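# Set the tilted brick squarely onto the base brick

## Task

Get the crooked brick sitting completely down on the base brick, release it so it stays put by itself (not held up by a gripper), then open the gripper and pull the arm away.

## Robot and tools

Robot: two arms, left_arm and right_arm, mounted on opposite sides of a table. Each arm has six joints, always listed in this order: waist, shoulder, elbow, wrist pitch, wrist yaw, wrist roll. Each has a parallel gripper whose fingers point along the gripper's +x axis and close along its y axis. The names left and right do not indicate sides of any camera image.

World frame: origin at the table centre, +z up, table surface at z = +0.020 m. left_arm's base sits on the +y side. Reported gripper positions are in metres in this frame, orientations as quaternions wxyz, plus linear (m/s) and angular (rad/s) velocities. end_effector_position is the point between the finger pads, roughly 3 to 4 cm short of the fingertips. It can be somewhat wrong, more so at long reach.

Stated joint ranges (rad), same for both arms: waist -3.054 to 3.054, shoulder 0.000 to 3.142, elbow 0.000 to 2.356, wrist pitch -1.571 to 1.571, wrist yaw -1.571 to 1.571, wrist roll -3.142 to 3.142. True ends may differ by up to 0.010 rad.

The row: every motion command is a single flat list of 14 numbers, each in [-1, 1], covering both arms even if one stays still. Items 1-6 are left_arm joint offsets, item 7 is left_arm gripper opening, items 8-13 are right_arm joint offsets, item 14 is right_arm gripper opening. Joint items are relative offsets, scaled: 1.0 equals 0.9615 rad for waist, shoulder and elbow, 1.713 rad for wrist pitch, 1.767 for wrist yaw, 1.728 for wrist roll. Zero means hold. The gripper item is absolute, not an offset: +1 fully open (0.088 m pad gap), empty fingers touch near -0.80, values down to -1 close no further. Closing from fully open takes at least about 0.5 s.

execute_actions(actions): a list of actions; each action is a list of up to 15 rows, one row per 1/30 s step, and a short action repeats its last row to fill 15 steps. Offsets in every row are counted from the joint angles at the start of that action, not from the preceding row; for a call's first action that means the angles in the latest result. An empty list just fetches state and images. If any action would push a joint more than 0.010 rad beyond its range, that action is rejected for both arms; a malformed action, or a first action failing this check, cancels the whole call. A joint asked past its real end stops there, and the result may print "joint sent to its limit" (absence of it proves nothing).

move(target, speed, blocking): target is one 14-number row as above; its offsets are taken from the Joint positions in the latest result that listed them. All joints travel in sync, so hands follow curves, lasting 0.5 to 10 s. speed (0.01 to 2 rad/s, default 0.5) caps the joint with the largest travel. It does not avoid obstacles or the other arm. Finger values are applied at the start. The extra "move:" line reports the ending (done, off_target, moving, held, fault), limits=held or limits=none, and each arm's joint furthest from target. With blocking=false you get control back after 0.5 s; further moves and execute_actions are refused until a result shows the move ended, so use wait or stop.

wait(seconds): 0 to 10; lets time pass with the last command held; returns early if a running move finishes. stop(): brakes a running move; it needs stopping distance. zoom_image(camera, region): region [x0, y0, x1, y1] in pixels, at most 504 by 504, of the latest image from cam_head_left, cam_head_right, cam_high, cam_low, cam_left_wrist or cam_right_wrist (all 504x504). finished_scene(scene): ends the current scene (give its number) after the last command has been held; irreversible; the result tells whether the goal was met and gives the next task.

Reading results: Joint positions and Joint velocities give each arm's six joints then pad gap in metres. Joint targets shows what joints are currently driven toward. grip_measured is the opening on the command scale; it can be off about 1 mm, and reads narrower (up to 0.061) while squeezing. To hold firmly, command about 0.07 below grip_measured. Step readings list joint angles at some steps; HELD marks a step where an arm was held back. "joint command not followed" means the clearance check altered some joint targets. MOTOR HOT appears from 50 °C; at 95 °C an OVER-TEMPERATURE FAULT holds the arm, and it may go limp later.

Motion limits: each step, joint targets stay within 0.211 rad of measured angle (waist, shoulder, elbow), 0.213 (pitch), 0.267 (yaw), 0.228 (roll), and targets that would move the hand over 70 mm are scaled back, so big moves need several actions; an unfinished action may not complete on its own. Friction can leave joints short, especially at long reach; check after each move.

Avoid: knocking anything off the table, the arms colliding or pressing each other, dropping or slamming the brick, and hard contact. Contact torque at the load limit (N m: waist 16.6, shoulder 20.6, elbow 20.5, wrist pitch 5.42, wrist yaw 5.4, wrist roll 5.07, including held weight) freezes that arm for 10 s. Faster moves and targets further past contact press harder. Occasional outside tugs on held parts or pushes on loose ones can occur. The simulation keeps running while a reply is being written. Finish by opening the gripper and withdrawing the arm.

Each tool is called after "Call:" as name(argument=value, ...), one argument or row to a line, values as JSON.

## Session

Call:
execute_actions(
  actions=[],
)

Scene clock: 0.00 s.
left_arm: end_effector_position=(-0.0187, +0.1437, +0.3679) grip_measured=+1.000 end_effector_quat_wxyz=(+0.709, -0.023, -0.024, -0.704) end_effector_velocity=(+0.003, -0.000, -0.000) end_effector_angular_velocity=(-0.002, -0.006, +0.020) | right_arm: end_effector_position=(+0.0348, -0.3319, +0.2163) grip_measured=+0.984 end_effector_quat_wxyz=(+0.647, +0.268, +0.693, +0.171) end_effector_velocity=(-0.002, -0.001, -0.002) end_effector_angular_velocity=(-0.000, +0.001, +0.018)
Joint names: [waist, shoulder, elbow, wrist pitch, wrist yaw, wrist roll]
Joint positions: left_arm=[ 0.001  0.842  0.657  0.251 -0.006  0.002  0.088] | right_arm=[-1.006  0.66   0.813 -1.366 -0.535  0.808  0.087]
Joint velocities: left_arm=[-0.002  0.002 -0.002  0.007 -0.022  0.007  0.   ] | right_arm=[-0.002 -0.002 -0.007 -0.007 -0.007 -0.022 -0.   ]
Motor temperatures (°C, as the motors report them): left_arm=[19 21 21 21 19 22] | right_arm=[20 20 21 19 20 20]
Heat: left arm: hottest wrist roll 22 °C (+0.0 °C/min); right arm: hottest elbow 21 °C (+0.0 °C/min).
Joint targets: left_arm=[0.001 0.842 0.657 0.251 -0.006 0.002] | right_arm=[-1.006 0.660 0.813 -1.366 -0.535 0.808]

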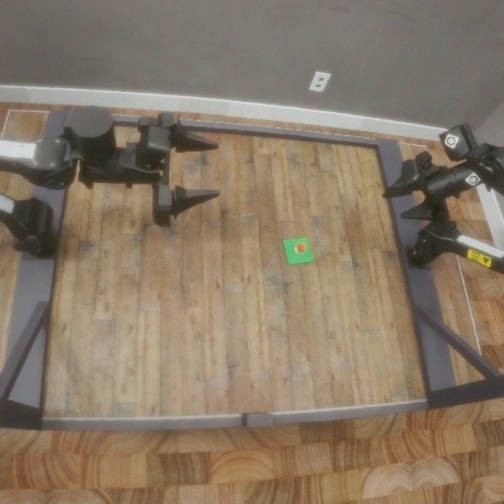

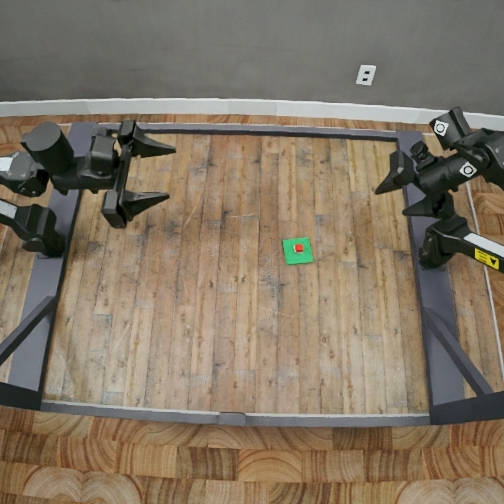

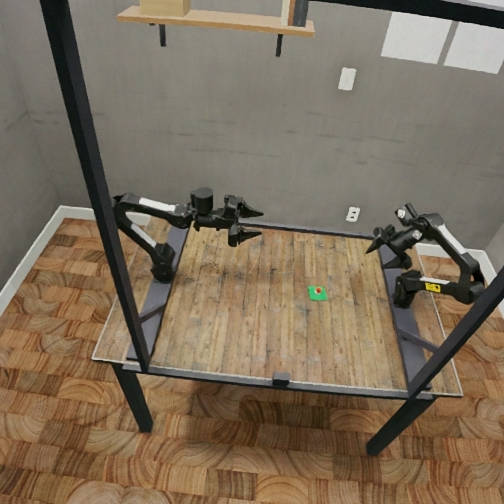

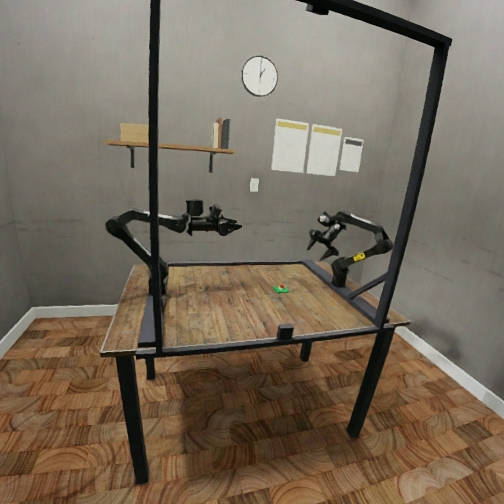

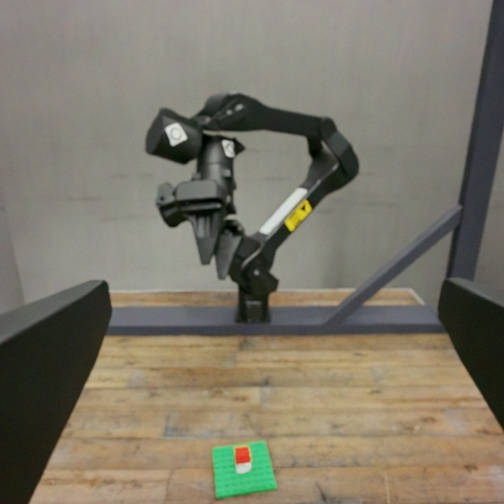

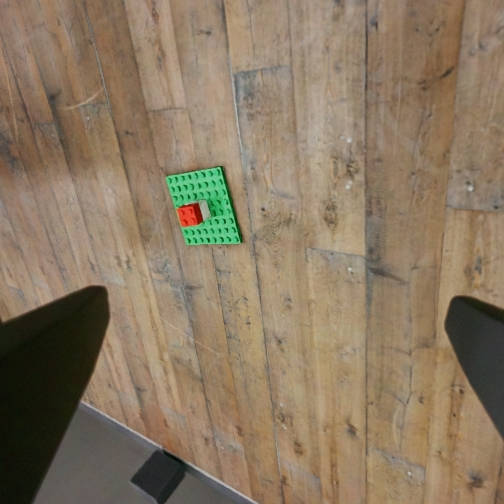

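Call:
zoom_image(
  camera="cam_right_wrist",
  region=[150, 150, 260, 260],
)

Call:
zoom_image(
  camera="cam_left_wrist",
  region=[200, 424, 290, 504],
)

Call:
zoom_image(
  camera="cam_head_right",
  region=[270, 225, 325, 275],
)

Call:
zoom_image(
  camera="cam_low",
  region=[260, 272, 300, 302],
)

Region (150, 150, 260, 260) of cam_right_wrist's 504x504 image, scaled by 4.582, with more detail than that image has.

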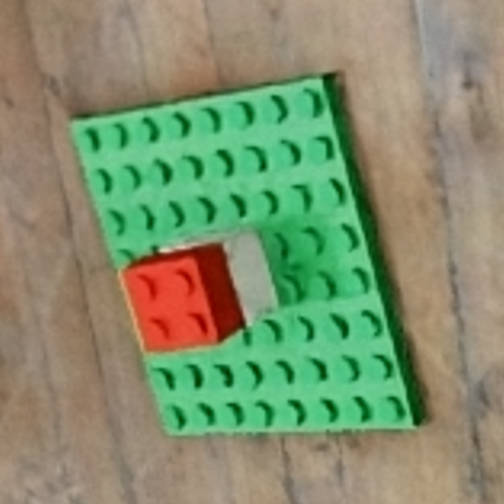

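Region (200, 424, 290, 504) of cam_left_wrist's 504x504 image, scaled by 5.600, with more detail than that image has.

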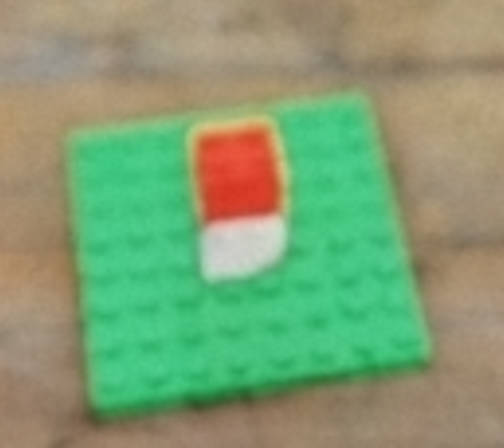

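Region (270, 225, 325, 275) of cam_head_right's 504x504 image, scaled by 9.164, with more detail than that image has; it fills the top 458 rows of this view, and the rest is white.

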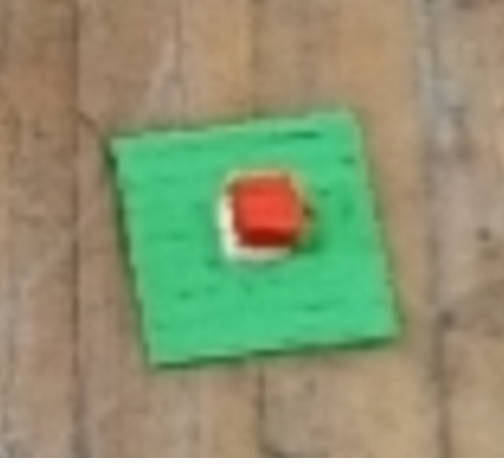

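Region (260, 272, 300, 302) of cam_low's 504x504 image, scaled by 12.600, with more detail than that image has; it fills the top 378 rows of this view, and the rest is white.

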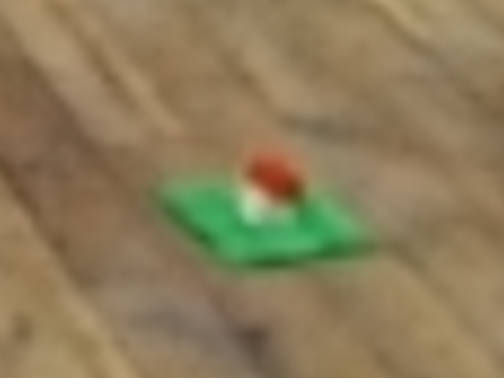

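Call:
move(
  target=[0,0,0,0,0,0,1, 0.98,0.6,0.4,0.11,0.303,-0.468,-1],
  speed=1.0,
)

Call:
move(
  target=[0,0,0,0,0,0,1, 0,0.55,0.18,0,0,0,-1],
  speed=0.8,
)

Scene clock: 24.53 s.
left_arm: end_effector_position=(-0.0187, +0.1437, +0.3679) grip_measured=+1.000 end_effector_quat_wxyz=(+0.709, -0.023, -0.024, -0.704) end_effector_velocity=(-0.001, +0.001, +0.000) end_effector_angular_velocity=(+0.002, +0.008, -0.001) | right_arm: end_effector_position=(-0.0036, -0.2052, +0.2342) grip_measured=-0.814 end_effector_quat_wxyz=(+0.597, -0.392, +0.423, +0.558) end_effector_velocity=(-0.001, -0.002, -0.001) end_effector_angular_velocity=(-0.007, +0.005, +0.007)
Joint names: [waist, shoulder, elbow, wrist pitch, wrist yaw, wrist roll]
Joint positions: left_arm=[ 0.001  0.842  0.657  0.251 -0.006  0.002  0.088] | right_arm=[-0.067  1.231  1.183 -1.181 -0.003  0.005  0.   ]
Joint velocities: left_arm=[-0.007 -0.002  0.002 -0.007 -0.007 -0.007  0.   ] | right_arm=[-0.002 -0.002 -0.002 -0.007 -0.007 -0.007  0.   ]
Motor temperatures (°C, as the motors report them): left_arm=[19 21 25 24 19 22] | right_arm=[20 20 23 20 20 20]
Heat: left arm: hottest elbow 25 °C (+7.3 °C/min); right arm: hottest elbow 23 °C (+4.9 °C/min).
Joint targets: left_arm=[0.001 0.842 0.657 0.251 -0.006 0.002] | right_arm=[-0.063 1.237 1.198 -1.178 0.000 -0.000]
move: off_target (right_arm); limits=none; left_arm: farthest joint: the waist, 0.000 radians from its target (0.000 radians at the start); right_arm: farthest joint: the elbow, 0.014 radians from its target (0.385 radians at the start)
camera_calibration (this result's frames):
cam_right_wrist: T_world_to_cam=[[0.998269, -0.0366193, 0.0460318, -0.00587157], [-0.0389378, -0.997964, 0.0505229, -0.1902], [0.044088, -0.0522278, -0.997662, 0.291284], [0, 0, 0, 1]] pos_world=[-0.0143867, -0.174814, 0.300483]

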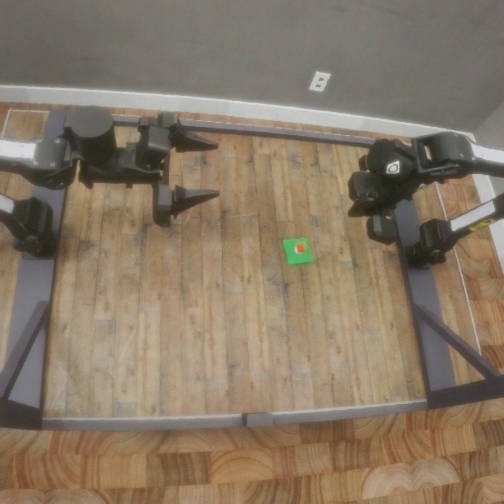

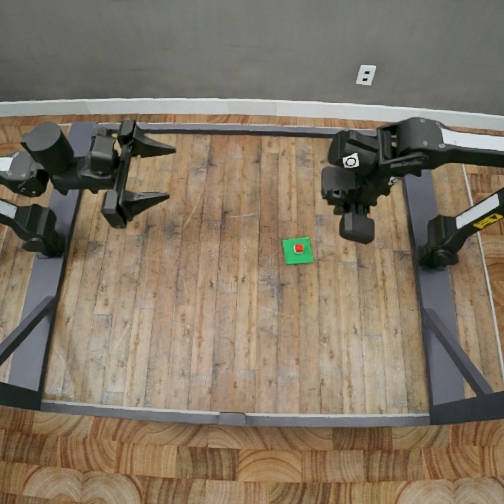

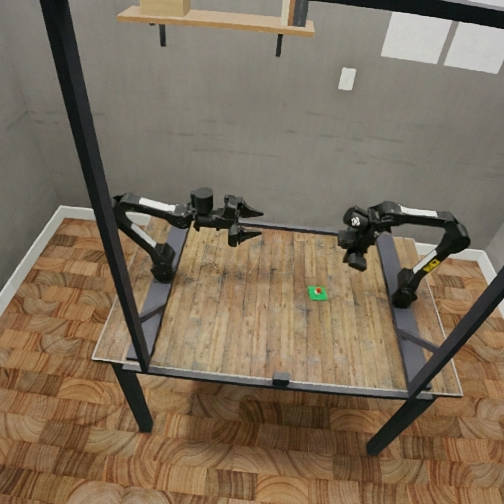

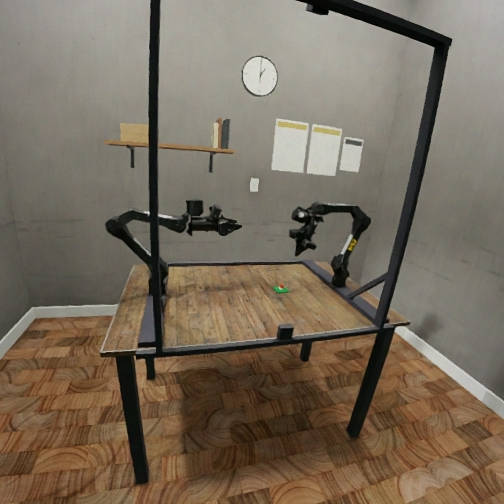

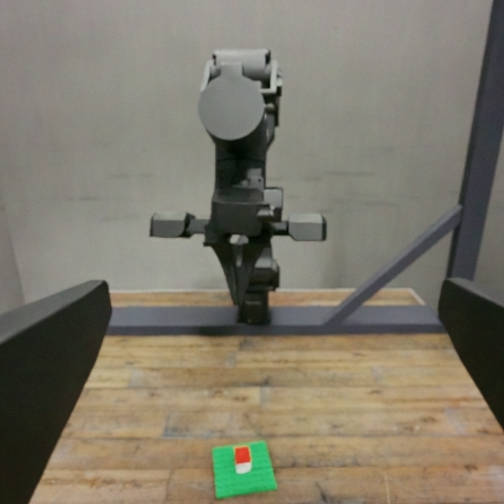

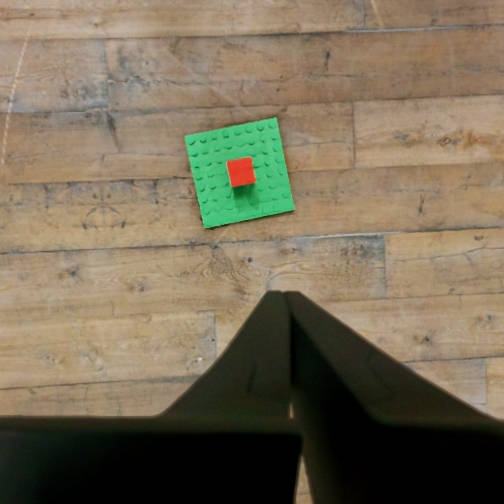

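Scene clock: 25.83 s.
left_arm: end_effector_position=(-0.0187, +0.1437, +0.3679) grip_measured=+1.000 end_effector_quat_wxyz=(+0.709, -0.023, -0.024, -0.704) end_effector_velocity=(+0.002, +0.000, -0.003) end_effector_angular_velocity=(+0.017, -0.007, +0.010) | right_arm: end_effector_position=(+0.0004, -0.1459, +0.1422) grip_measured=-0.814 end_effector_quat_wxyz=(+0.513, -0.485, +0.523, +0.478) end_effector_velocity=(+0.000, -0.002, +0.000) end_effector_angular_velocity=(-0.008, -0.007, +0.010)
Joint names: [waist, shoulder, elbow, wrist pitch, wrist yaw, wrist roll]
Joint positions: left_arm=[ 0.001  0.842  0.657  0.251 -0.006  0.002  0.088] | right_arm=[-0.067  1.751  1.343 -1.181 -0.003  0.005  0.   ]
Joint velocities: left_arm=[ 0.002 -0.002  0.002 -0.022 -0.007  0.007  0.   ] | right_arm=[ 0.002 -0.002 -0.002 -0.007  0.007 -0.007  0.   ]
Motor temperatures (°C, as the motors report them): left_arm=[19 21 25 24 19 22] | right_arm=[20 20 23 20 20 20]
Heat: left arm: hottest elbow 25 °C (+7.0 °C/min); right arm: hottest elbow 23 °C (+4.6 °C/min).
Joint targets: left_arm=[0.001 0.842 0.657 0.251 -0.006 0.002] | right_arm=[-0.067 1.760 1.356 -1.181 -0.003 0.005]
move: off_target (right_arm); limits=none; left_arm: farthest joint: the waist, 0.000 radians from its target (0.000 radians at the start); right_arm: farthest joint: the elbow, 0.013 radians from its target (0.173 radians at the start)
camera_calibration (this result's frames):
cam_right_wrist: T_world_to_cam=[[0.999219, -0.0223569, 0.0325801, 0.000586412], [-0.0335059, -0.916457, 0.398729, -0.163866], [0.0209439, -0.399509, -0.91649, 0.140164], [0, 0, 0, 1]] pos_world=[-0.009012, -0.0941659, 0.193777]

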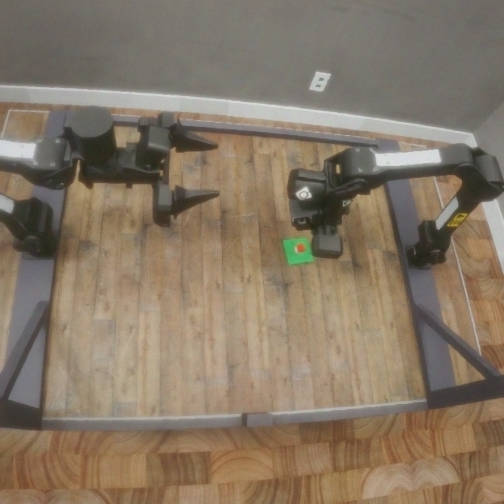

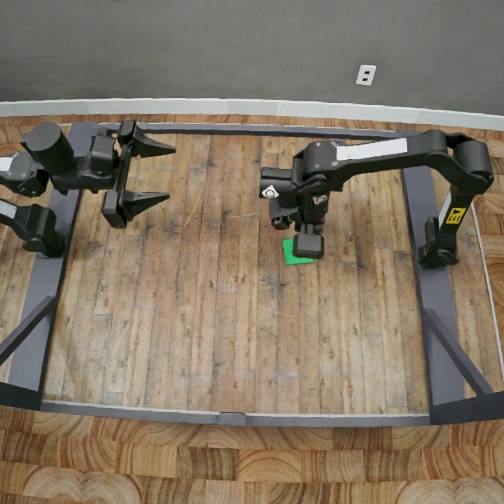

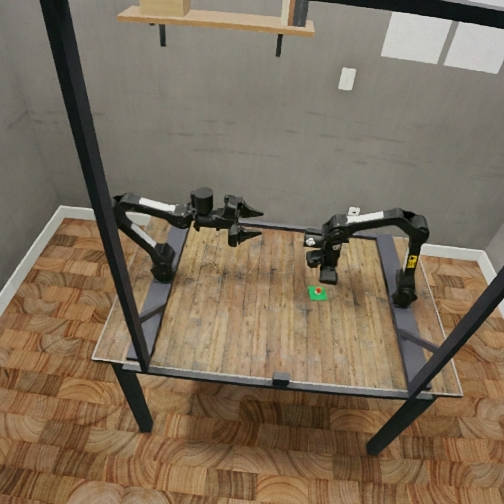

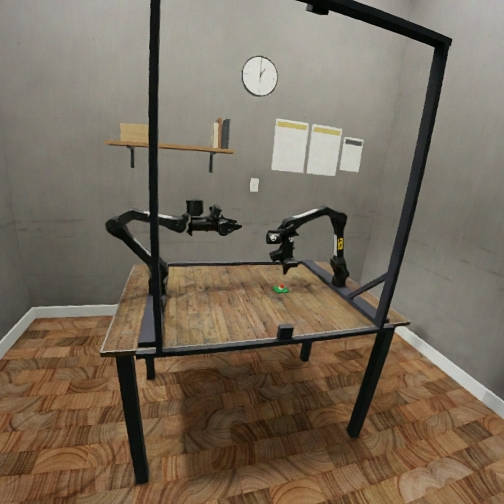

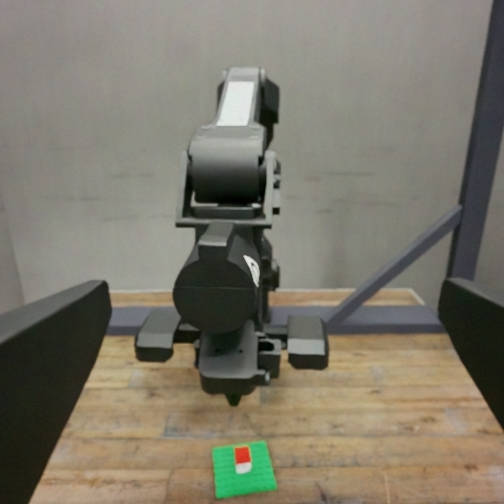

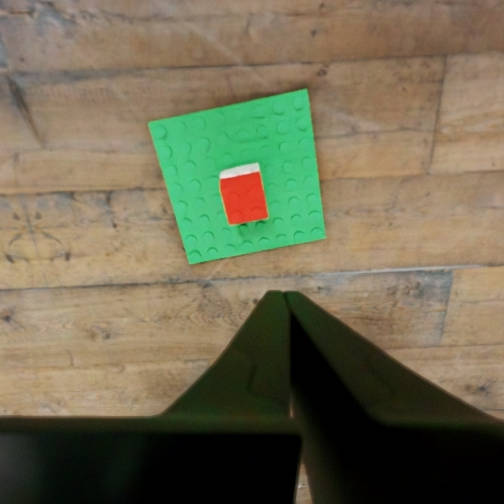

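Call:
zoom_image(
  camera="cam_right_wrist",
  region=[190, 140, 300, 250],
)

Region (190, 140, 300, 250) of cam_right_wrist's 504x504 image, scaled by 4.582, with more detail than that image has.

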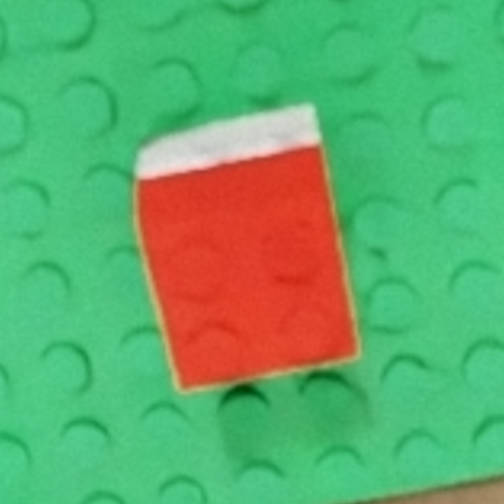

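Call:
move(
  target=[0,0,0,0,0,0,1, 0.028,0.075,-0.137,0.127,0,0,-1],
  speed=0.4,
)

Scene clock: 47.23 s.
left_arm: end_effector_position=(-0.0187, +0.1437, +0.3679) grip_measured=+1.000 end_effector_quat_wxyz=(+0.709, -0.023, -0.024, -0.704) end_effector_velocity=(+0.000, +0.000, -0.002) end_effector_angular_velocity=(+0.007, +0.008, +0.004) | right_arm: end_effector_position=(-0.0065, -0.1352, +0.0928) grip_measured=-0.814 end_effector_quat_wxyz=(+0.514, -0.485, +0.510, +0.491) end_effector_velocity=(-0.000, +0.002, +0.001) end_effector_angular_velocity=(+0.013, +0.007, +0.005)
Joint names: [waist, shoulder, elbow, wrist pitch, wrist yaw, wrist roll]
Joint positions: left_arm=[ 0.001  0.842  0.657  0.251 -0.006  0.002  0.088] | right_arm=[-0.043  1.816  1.22  -0.966 -0.003  0.005  0.   ]
Joint velocities: left_arm=[-0.002 -0.002 -0.002 -0.007 -0.007 -0.007  0.   ] | right_arm=[-0.002 -0.002  0.002  0.007 -0.007 -0.007  0.   ]
Motor temperatures (°C, as the motors report them): left_arm=[19 21 26 25 19 22] | right_arm=[20 22 25 20 20 20]
Heat: left arm: hottest elbow 26 °C (+5.1 °C/min); right arm: hottest elbow 25 °C (+5.1 °C/min).
Joint targets: left_arm=[0.001 0.842 0.657 0.251 -0.006 0.002] | right_arm=[-0.040 1.823 1.212 -0.963 -0.003 0.005]
move: done; limits=none; left_arm: farthest joint: the waist, 0.000 radians from its target (0.000 radians at the start); right_arm: farthest joint: the elbow, 0.009 radians from its target (0.132 radians at the start)
camera_calibration (this result's frames):
cam_right_wrist: T_world_to_cam=[[0.99943, 0.000395356, 0.033747, 0.0123308], [-0.0122655, -0.927302, 0.374112, -0.133633], [0.0314416, -0.374313, -0.926769, 0.103748], [0, 0, 0, 1]] pos_world=[-0.0172249, -0.0850891, 0.145728]

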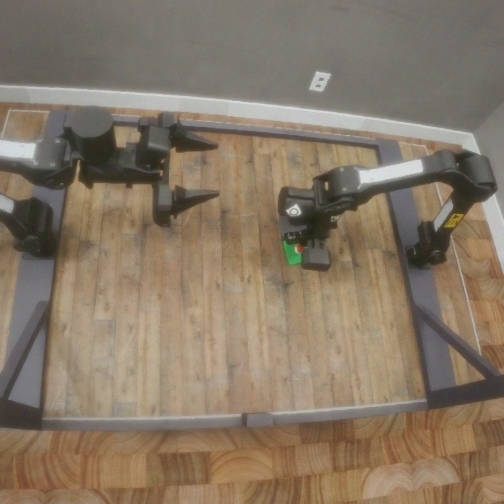

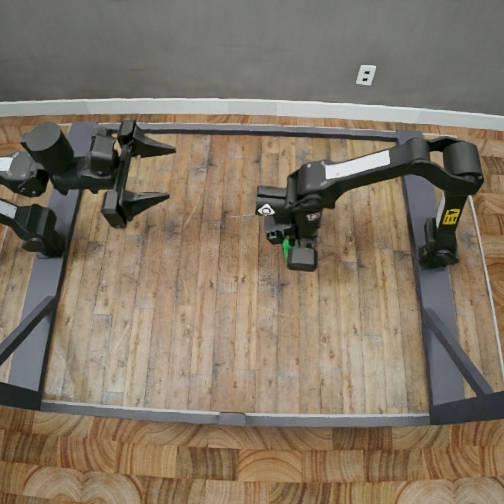

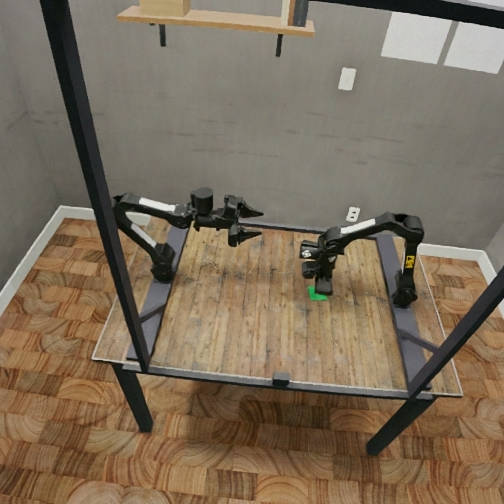

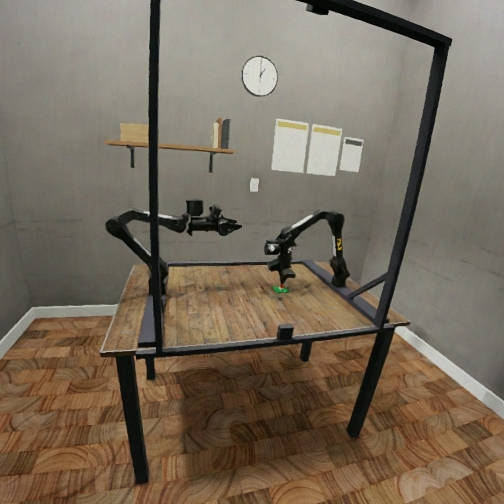

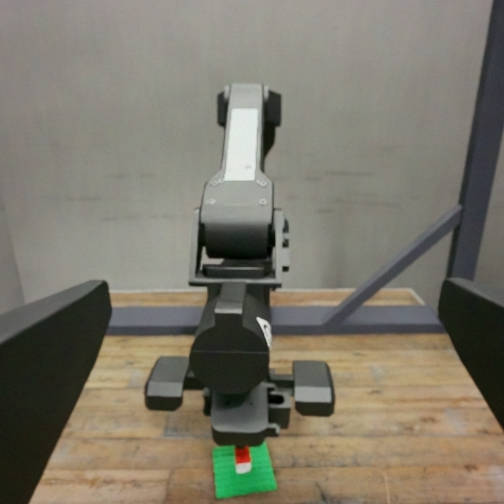

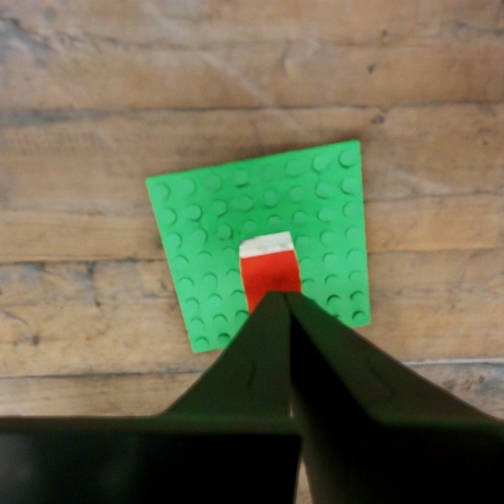

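Call:
move(
  target=[0,0,0,0,0,0,1, 0.01,-0.016,-0.034,0.01,0,0,-1],
  speed=0.1,
)

Call:
zoom_image(
  camera="cam_low",
  region=[255, 260, 311, 302],
)

Call:
zoom_image(
  camera="cam_left_wrist",
  region=[200, 424, 290, 504],
)

Scene clock: 59.03 s.
left_arm: end_effector_position=(-0.0187, +0.1437, +0.3679) grip_measured=+1.000 end_effector_quat_wxyz=(+0.709, -0.023, -0.024, -0.704) end_effector_velocity=(+0.000, -0.001, -0.003) end_effector_angular_velocity=(+0.012, +0.008, +0.004) | right_arm: end_effector_position=(-0.0088, -0.1392, +0.0875) grip_measured=-0.814 end_effector_quat_wxyz=(+0.510, -0.488, +0.511, +0.490) end_effector_velocity=(-0.000, -0.002, +0.002) end_effector_angular_velocity=(-0.002, +0.007, +0.005)
Joint names: [waist, shoulder, elbow, wrist pitch, wrist yaw, wrist roll]
Joint positions: left_arm=[ 0.001  0.842  0.657  0.251 -0.006  0.002  0.088] | right_arm=[-0.036  1.815  1.197 -0.951 -0.003  0.005  0.   ]
Joint velocities: left_arm=[-0.002  0.002 -0.002 -0.007 -0.007 -0.007  0.   ] | right_arm=[-0.002 -0.007 -0.002 -0.007 -0.007 -0.007  0.   ]
Motor temperatures (°C, as the motors report them): left_arm=[19 21 27 26 19 22] | right_arm=[20 23 24 20 20 20]
Heat: left arm: hottest elbow 27 °C (+5.1 °C/min); right arm: hottest elbow 24 °C (+3.0 °C/min).
Joint targets: left_arm=[0.001 0.842 0.657 0.251 -0.006 0.002] | right_arm=[-0.033 1.800 1.188 -0.949 -0.003 0.005]
move: off_target (right_arm); limits=none; left_arm: farthest joint: the waist, 0.000 radians from its target (0.000 radians at the start); right_arm: farthest joint: the shoulder, 0.014 radians from its target (0.015 radians at the start)
camera_calibration (this result's frames):
cam_right_wrist: T_world_to_cam=[[0.999417, 0.00714547, 0.0333994, 0.0157165], [-0.0061415, -0.924338, 0.381526, -0.135587], [0.0335985, -0.381508, -0.923755, 0.0962241], [0, 0, 0, 1]] pos_world=[-0.019773, -0.0887298, 0.140092]

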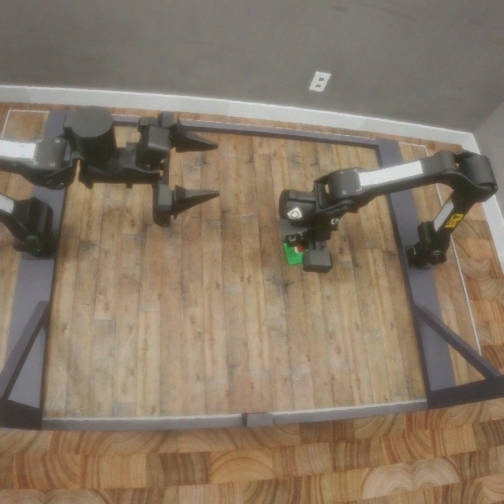

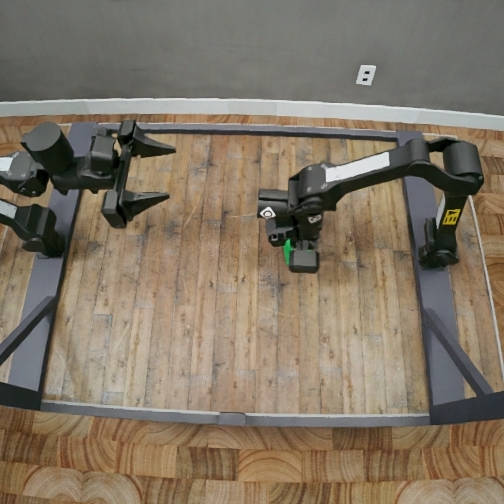

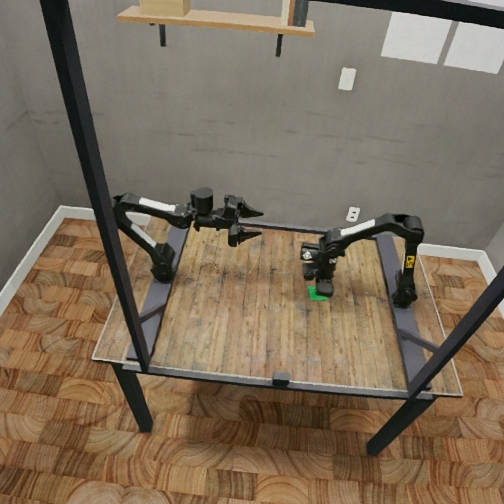

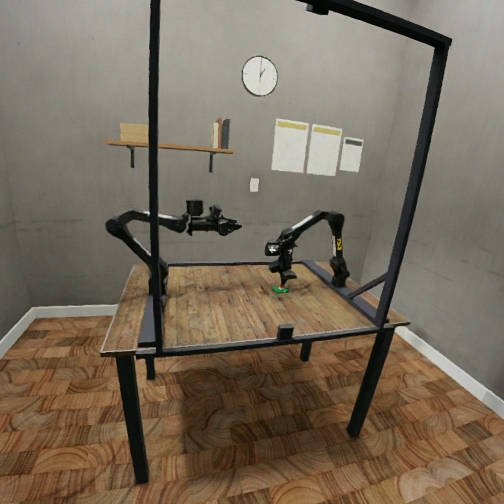

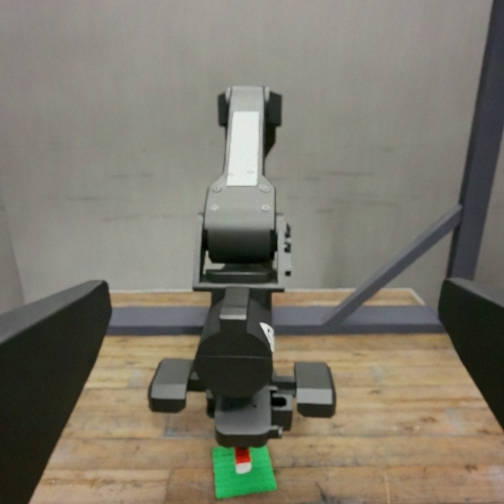

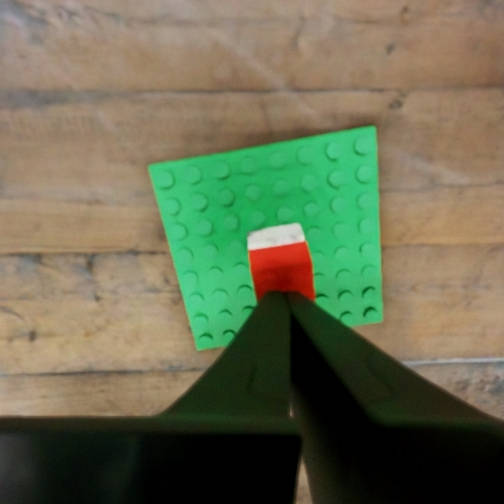

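Region (255, 260, 311, 302) of cam_low's 504x504 image, scaled by 9.000, with more detail than that image has; it fills the top 378 rows of this view, and the rest is white.

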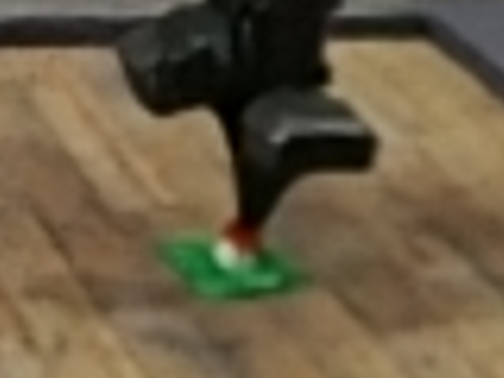

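Region (200, 424, 290, 504) of cam_left_wrist's 504x504 image, scaled by 5.600, with more detail than that image has.

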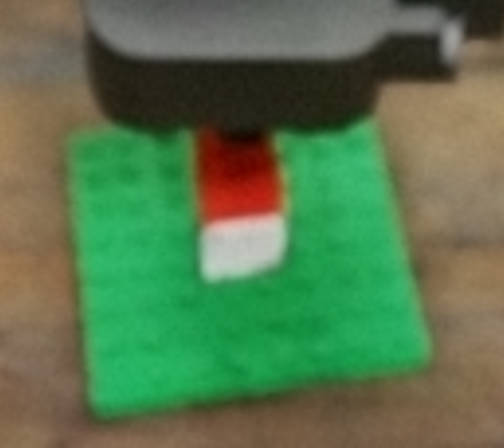

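Call:
move(
  target=[0,0,0,0,0,0,1, 0,0.021,-0.035,0.023,0,0,-1],
  speed=0.04,
)

Call:
zoom_image(
  camera="cam_low",
  region=[255, 260, 311, 302],
)

Call:
zoom_image(
  camera="cam_right_wrist",
  region=[200, 180, 360, 340],
)

Scene clock: 66.47 s.
left_arm: end_effector_position=(-0.0187, +0.1437, +0.3679) grip_measured=+1.000 end_effector_quat_wxyz=(+0.709, -0.023, -0.024, -0.704) end_effector_velocity=(+0.003, -0.001, -0.003) end_effector_angular_velocity=(+0.002, -0.006, +0.020) | right_arm: end_effector_position=(-0.0088, -0.1377, +0.0835) grip_measured=-0.814 end_effector_quat_wxyz=(+0.513, -0.485, +0.507, +0.494) end_effector_velocity=(+0.000, -0.007, -0.001) end_effector_angular_velocity=(-0.027, -0.006, +0.010)
Joint names: [waist, shoulder, elbow, wrist pitch, wrist yaw, wrist roll]
Joint positions: left_arm=[ 0.001  0.842  0.657  0.251 -0.006  0.002  0.088] | right_arm=[-0.036  1.815  1.18  -0.92  -0.003  0.005  0.   ]
Joint velocities: left_arm=[-0.002  0.002 -0.007  0.007 -0.022  0.007  0.   ] | right_arm=[ 0.002 -0.002 -0.007 -0.022  0.007 -0.007  0.   ]
Motor temperatures (°C, as the motors report them): left_arm=[19 21 27 26 19 22] | right_arm=[20 24 24 20 20 20]
Heat: left arm: hottest elbow 27 °C (+4.0 °C/min); right arm: hottest shoulder 24 °C (+3.0 °C/min).
Joint targets: left_arm=[0.001 0.842 0.657 0.251 -0.006 0.002] | right_arm=[-0.036 1.835 1.163 -0.912 -0.003 0.005]
move: off_target (right_arm); limits=none; left_arm: farthest joint: the waist, 0.000 radians from its target (0.000 radians at the start); right_arm: farthest joint: the shoulder, 0.020 radians from its target (0.021 radians at the start)
camera_calibration (this result's frames):
cam_right_wrist: T_world_to_cam=[[0.999425, 0.00668096, 0.0332486, 0.0158464], [-0.00604226, -0.929637, 0.368426, -0.132261], [0.0333706, -0.368415, -0.929062, 0.0953577], [0, 0, 0, 1]] pos_world=[-0.0198186, -0.087929, 0.136795]

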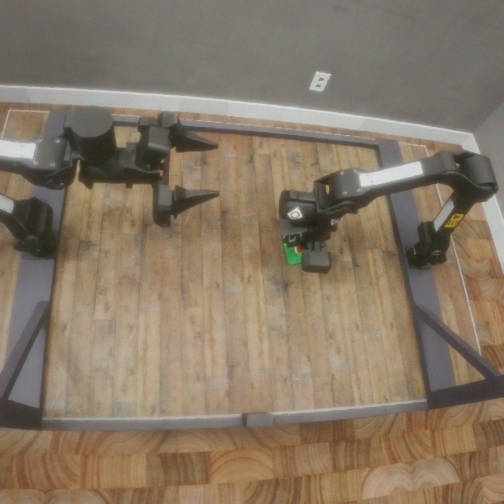

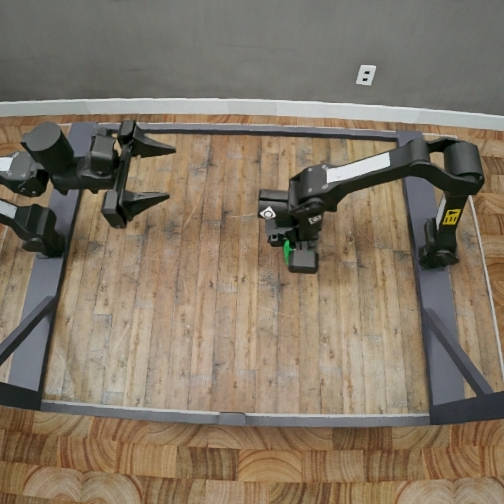

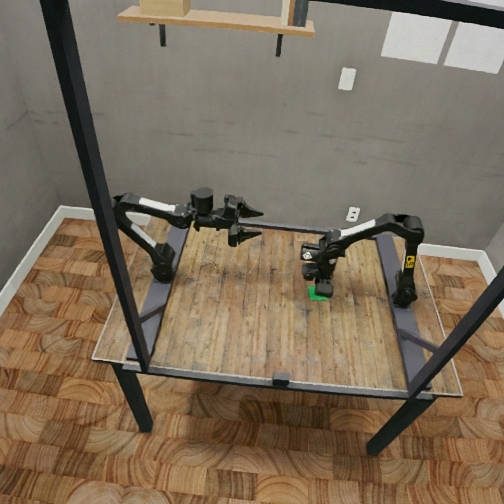

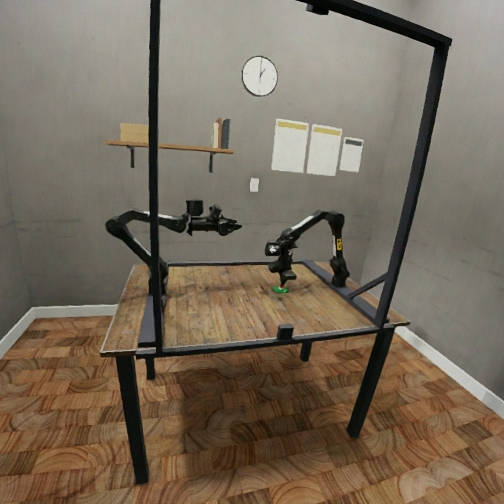

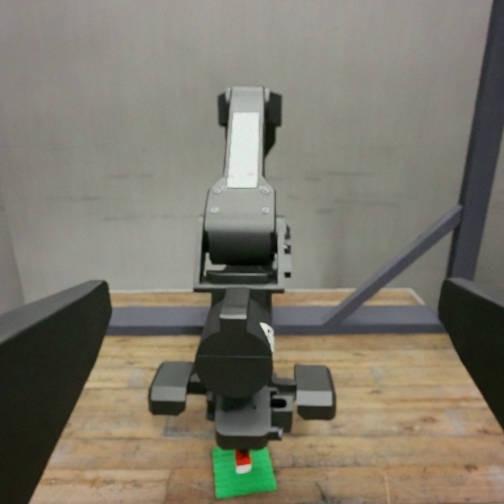

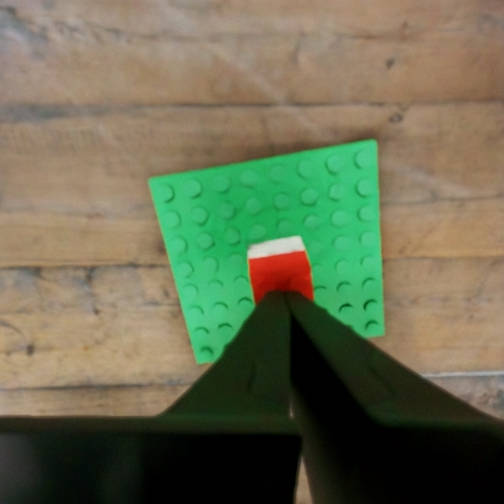

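Region (255, 260, 311, 302) of cam_low's 504x504 image, scaled by 9.000, with more detail than that image has; it fills the top 378 rows of this view, and the rest is white.

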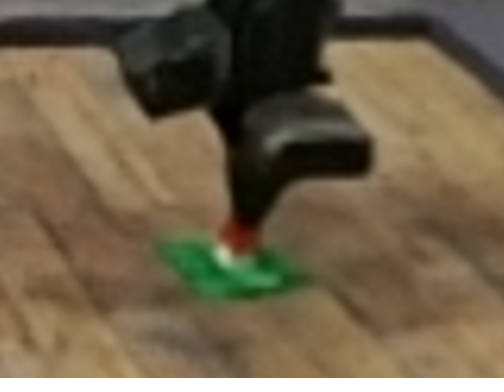

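Region (200, 180, 360, 340) of cam_right_wrist's 504x504 image, scaled by 3.150, with more detail than that image has.

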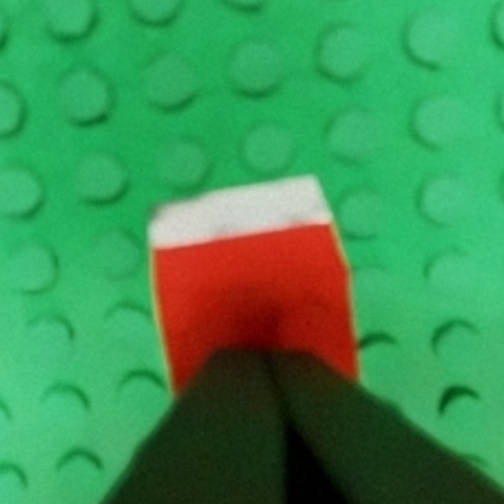

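In contact near the far studs. Press harder.

Call:
move(
  target=[0,0,0,0,0,0,1, 0,0.05,-0.05,0,0,0,-1],
  speed=0.04,
)

Call:
zoom_image(
  camera="cam_right_wrist",
  region=[200, 180, 360, 340],
)

Scene clock: 82.17 s.
left_arm: end_effector_position=(-0.0187, +0.1437, +0.3679) grip_measured=+1.000 end_effector_quat_wxyz=(+0.709, -0.023, -0.024, -0.704) end_effector_velocity=(-0.002, +0.000, -0.002) end_effector_angular_velocity=(+0.007, +0.007, -0.010) | right_arm: end_effector_position=(-0.0089, -0.1398, +0.0807) grip_measured=-0.814 end_effector_quat_wxyz=(+0.511, -0.487, +0.509, +0.492) end_effector_velocity=(-0.000, -0.002, +0.000) end_effector_angular_velocity=(-0.007, +0.007, +0.020)
Joint names: [waist, shoulder, elbow, wrist pitch, wrist yaw, wrist roll]
Joint positions: left_arm=[ 0.001  0.842  0.657  0.251 -0.006  0.002  0.088] | right_arm=[-0.036  1.818  1.171 -0.917 -0.003  0.005  0.   ]
Joint velocities: left_arm=[-0.002 -0.002 -0.002 -0.007  0.007 -0.007  0.   ] | right_arm=[-0.002 -0.002 -0.002 -0.007 -0.007 -0.022  0.   ]
Motor temperatures (°C, as the motors report them): left_arm=[19 21 28 27 19 22] | right_arm=[20 24 23 20 20 20]
Heat: left arm: hottest elbow 28 °C (+4.1 °C/min); right arm: hottest shoulder 24 °C (+1.0 °C/min).
Joint targets: left_arm=[0.001 0.842 0.657 0.251 -0.006 0.002] | right_arm=[-0.036 1.863 1.132 -0.920 -0.003 0.005]
move: off_target (right_arm); limits=none; left_arm: farthest joint: the waist, 0.000 radians from its target (0.000 radians at the start); right_arm: farthest joint: the shoulder, 0.045 radians from its target (0.048 radians at the start)
camera_calibration (this result's frames):
cam_right_wrist: T_world_to_cam=[[0.999434, 0.00694575, 0.0329026, 0.0160971], [-0.00593375, -0.926658, 0.375858, -0.133328], [0.0331001, -0.375841, -0.926093, 0.0906399], [0, 0, 0, 1]] pos_world=[-0.0198793, -0.0895951, 0.133524]

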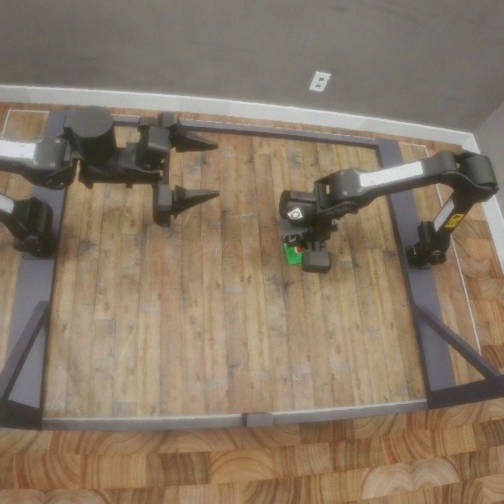

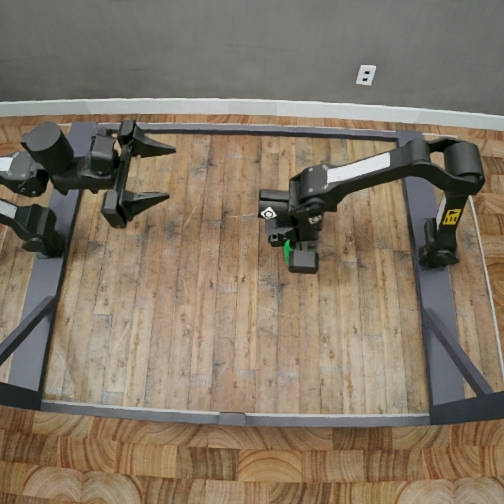

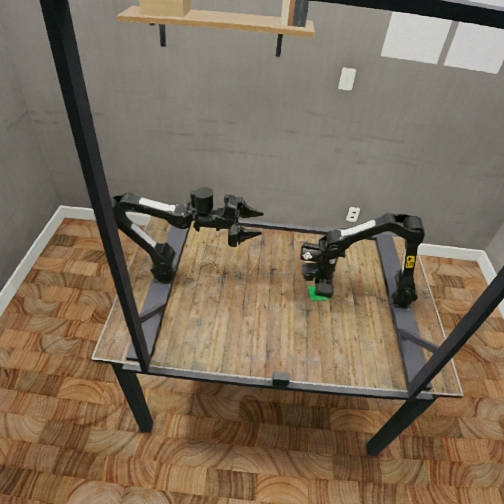

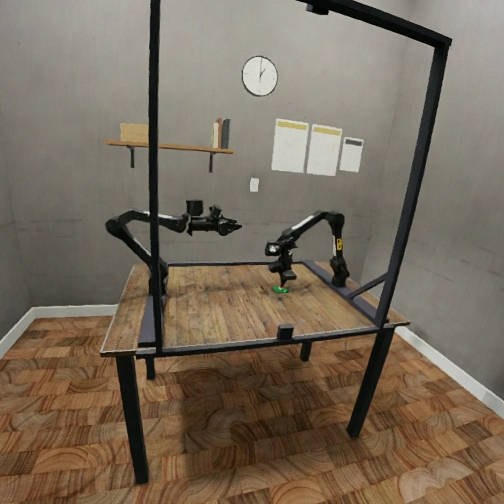

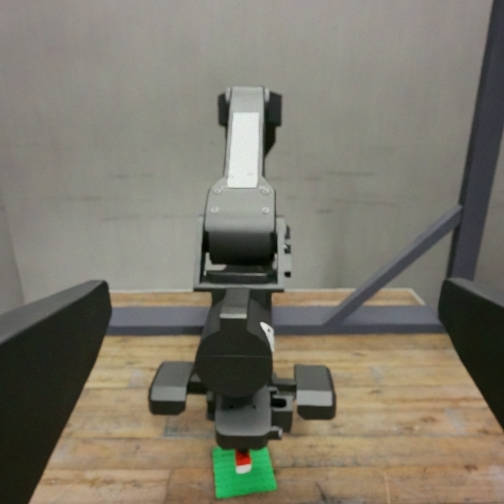

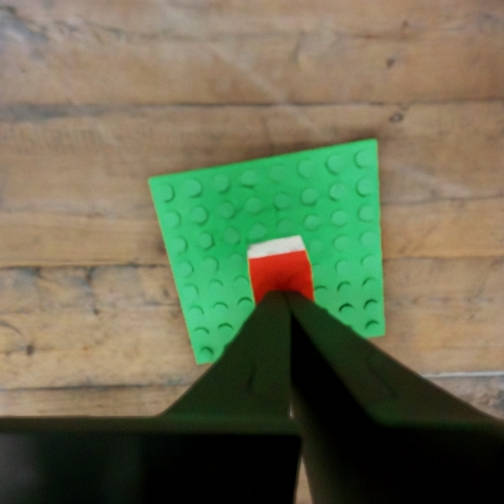

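Region (200, 180, 360, 340) of cam_right_wrist's 504x504 image, scaled by 3.150, with more detail than that image has.

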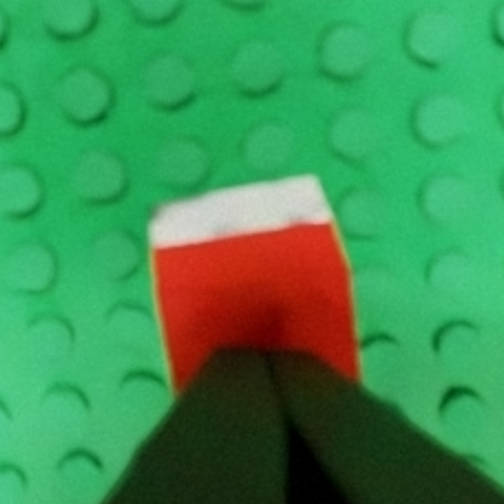

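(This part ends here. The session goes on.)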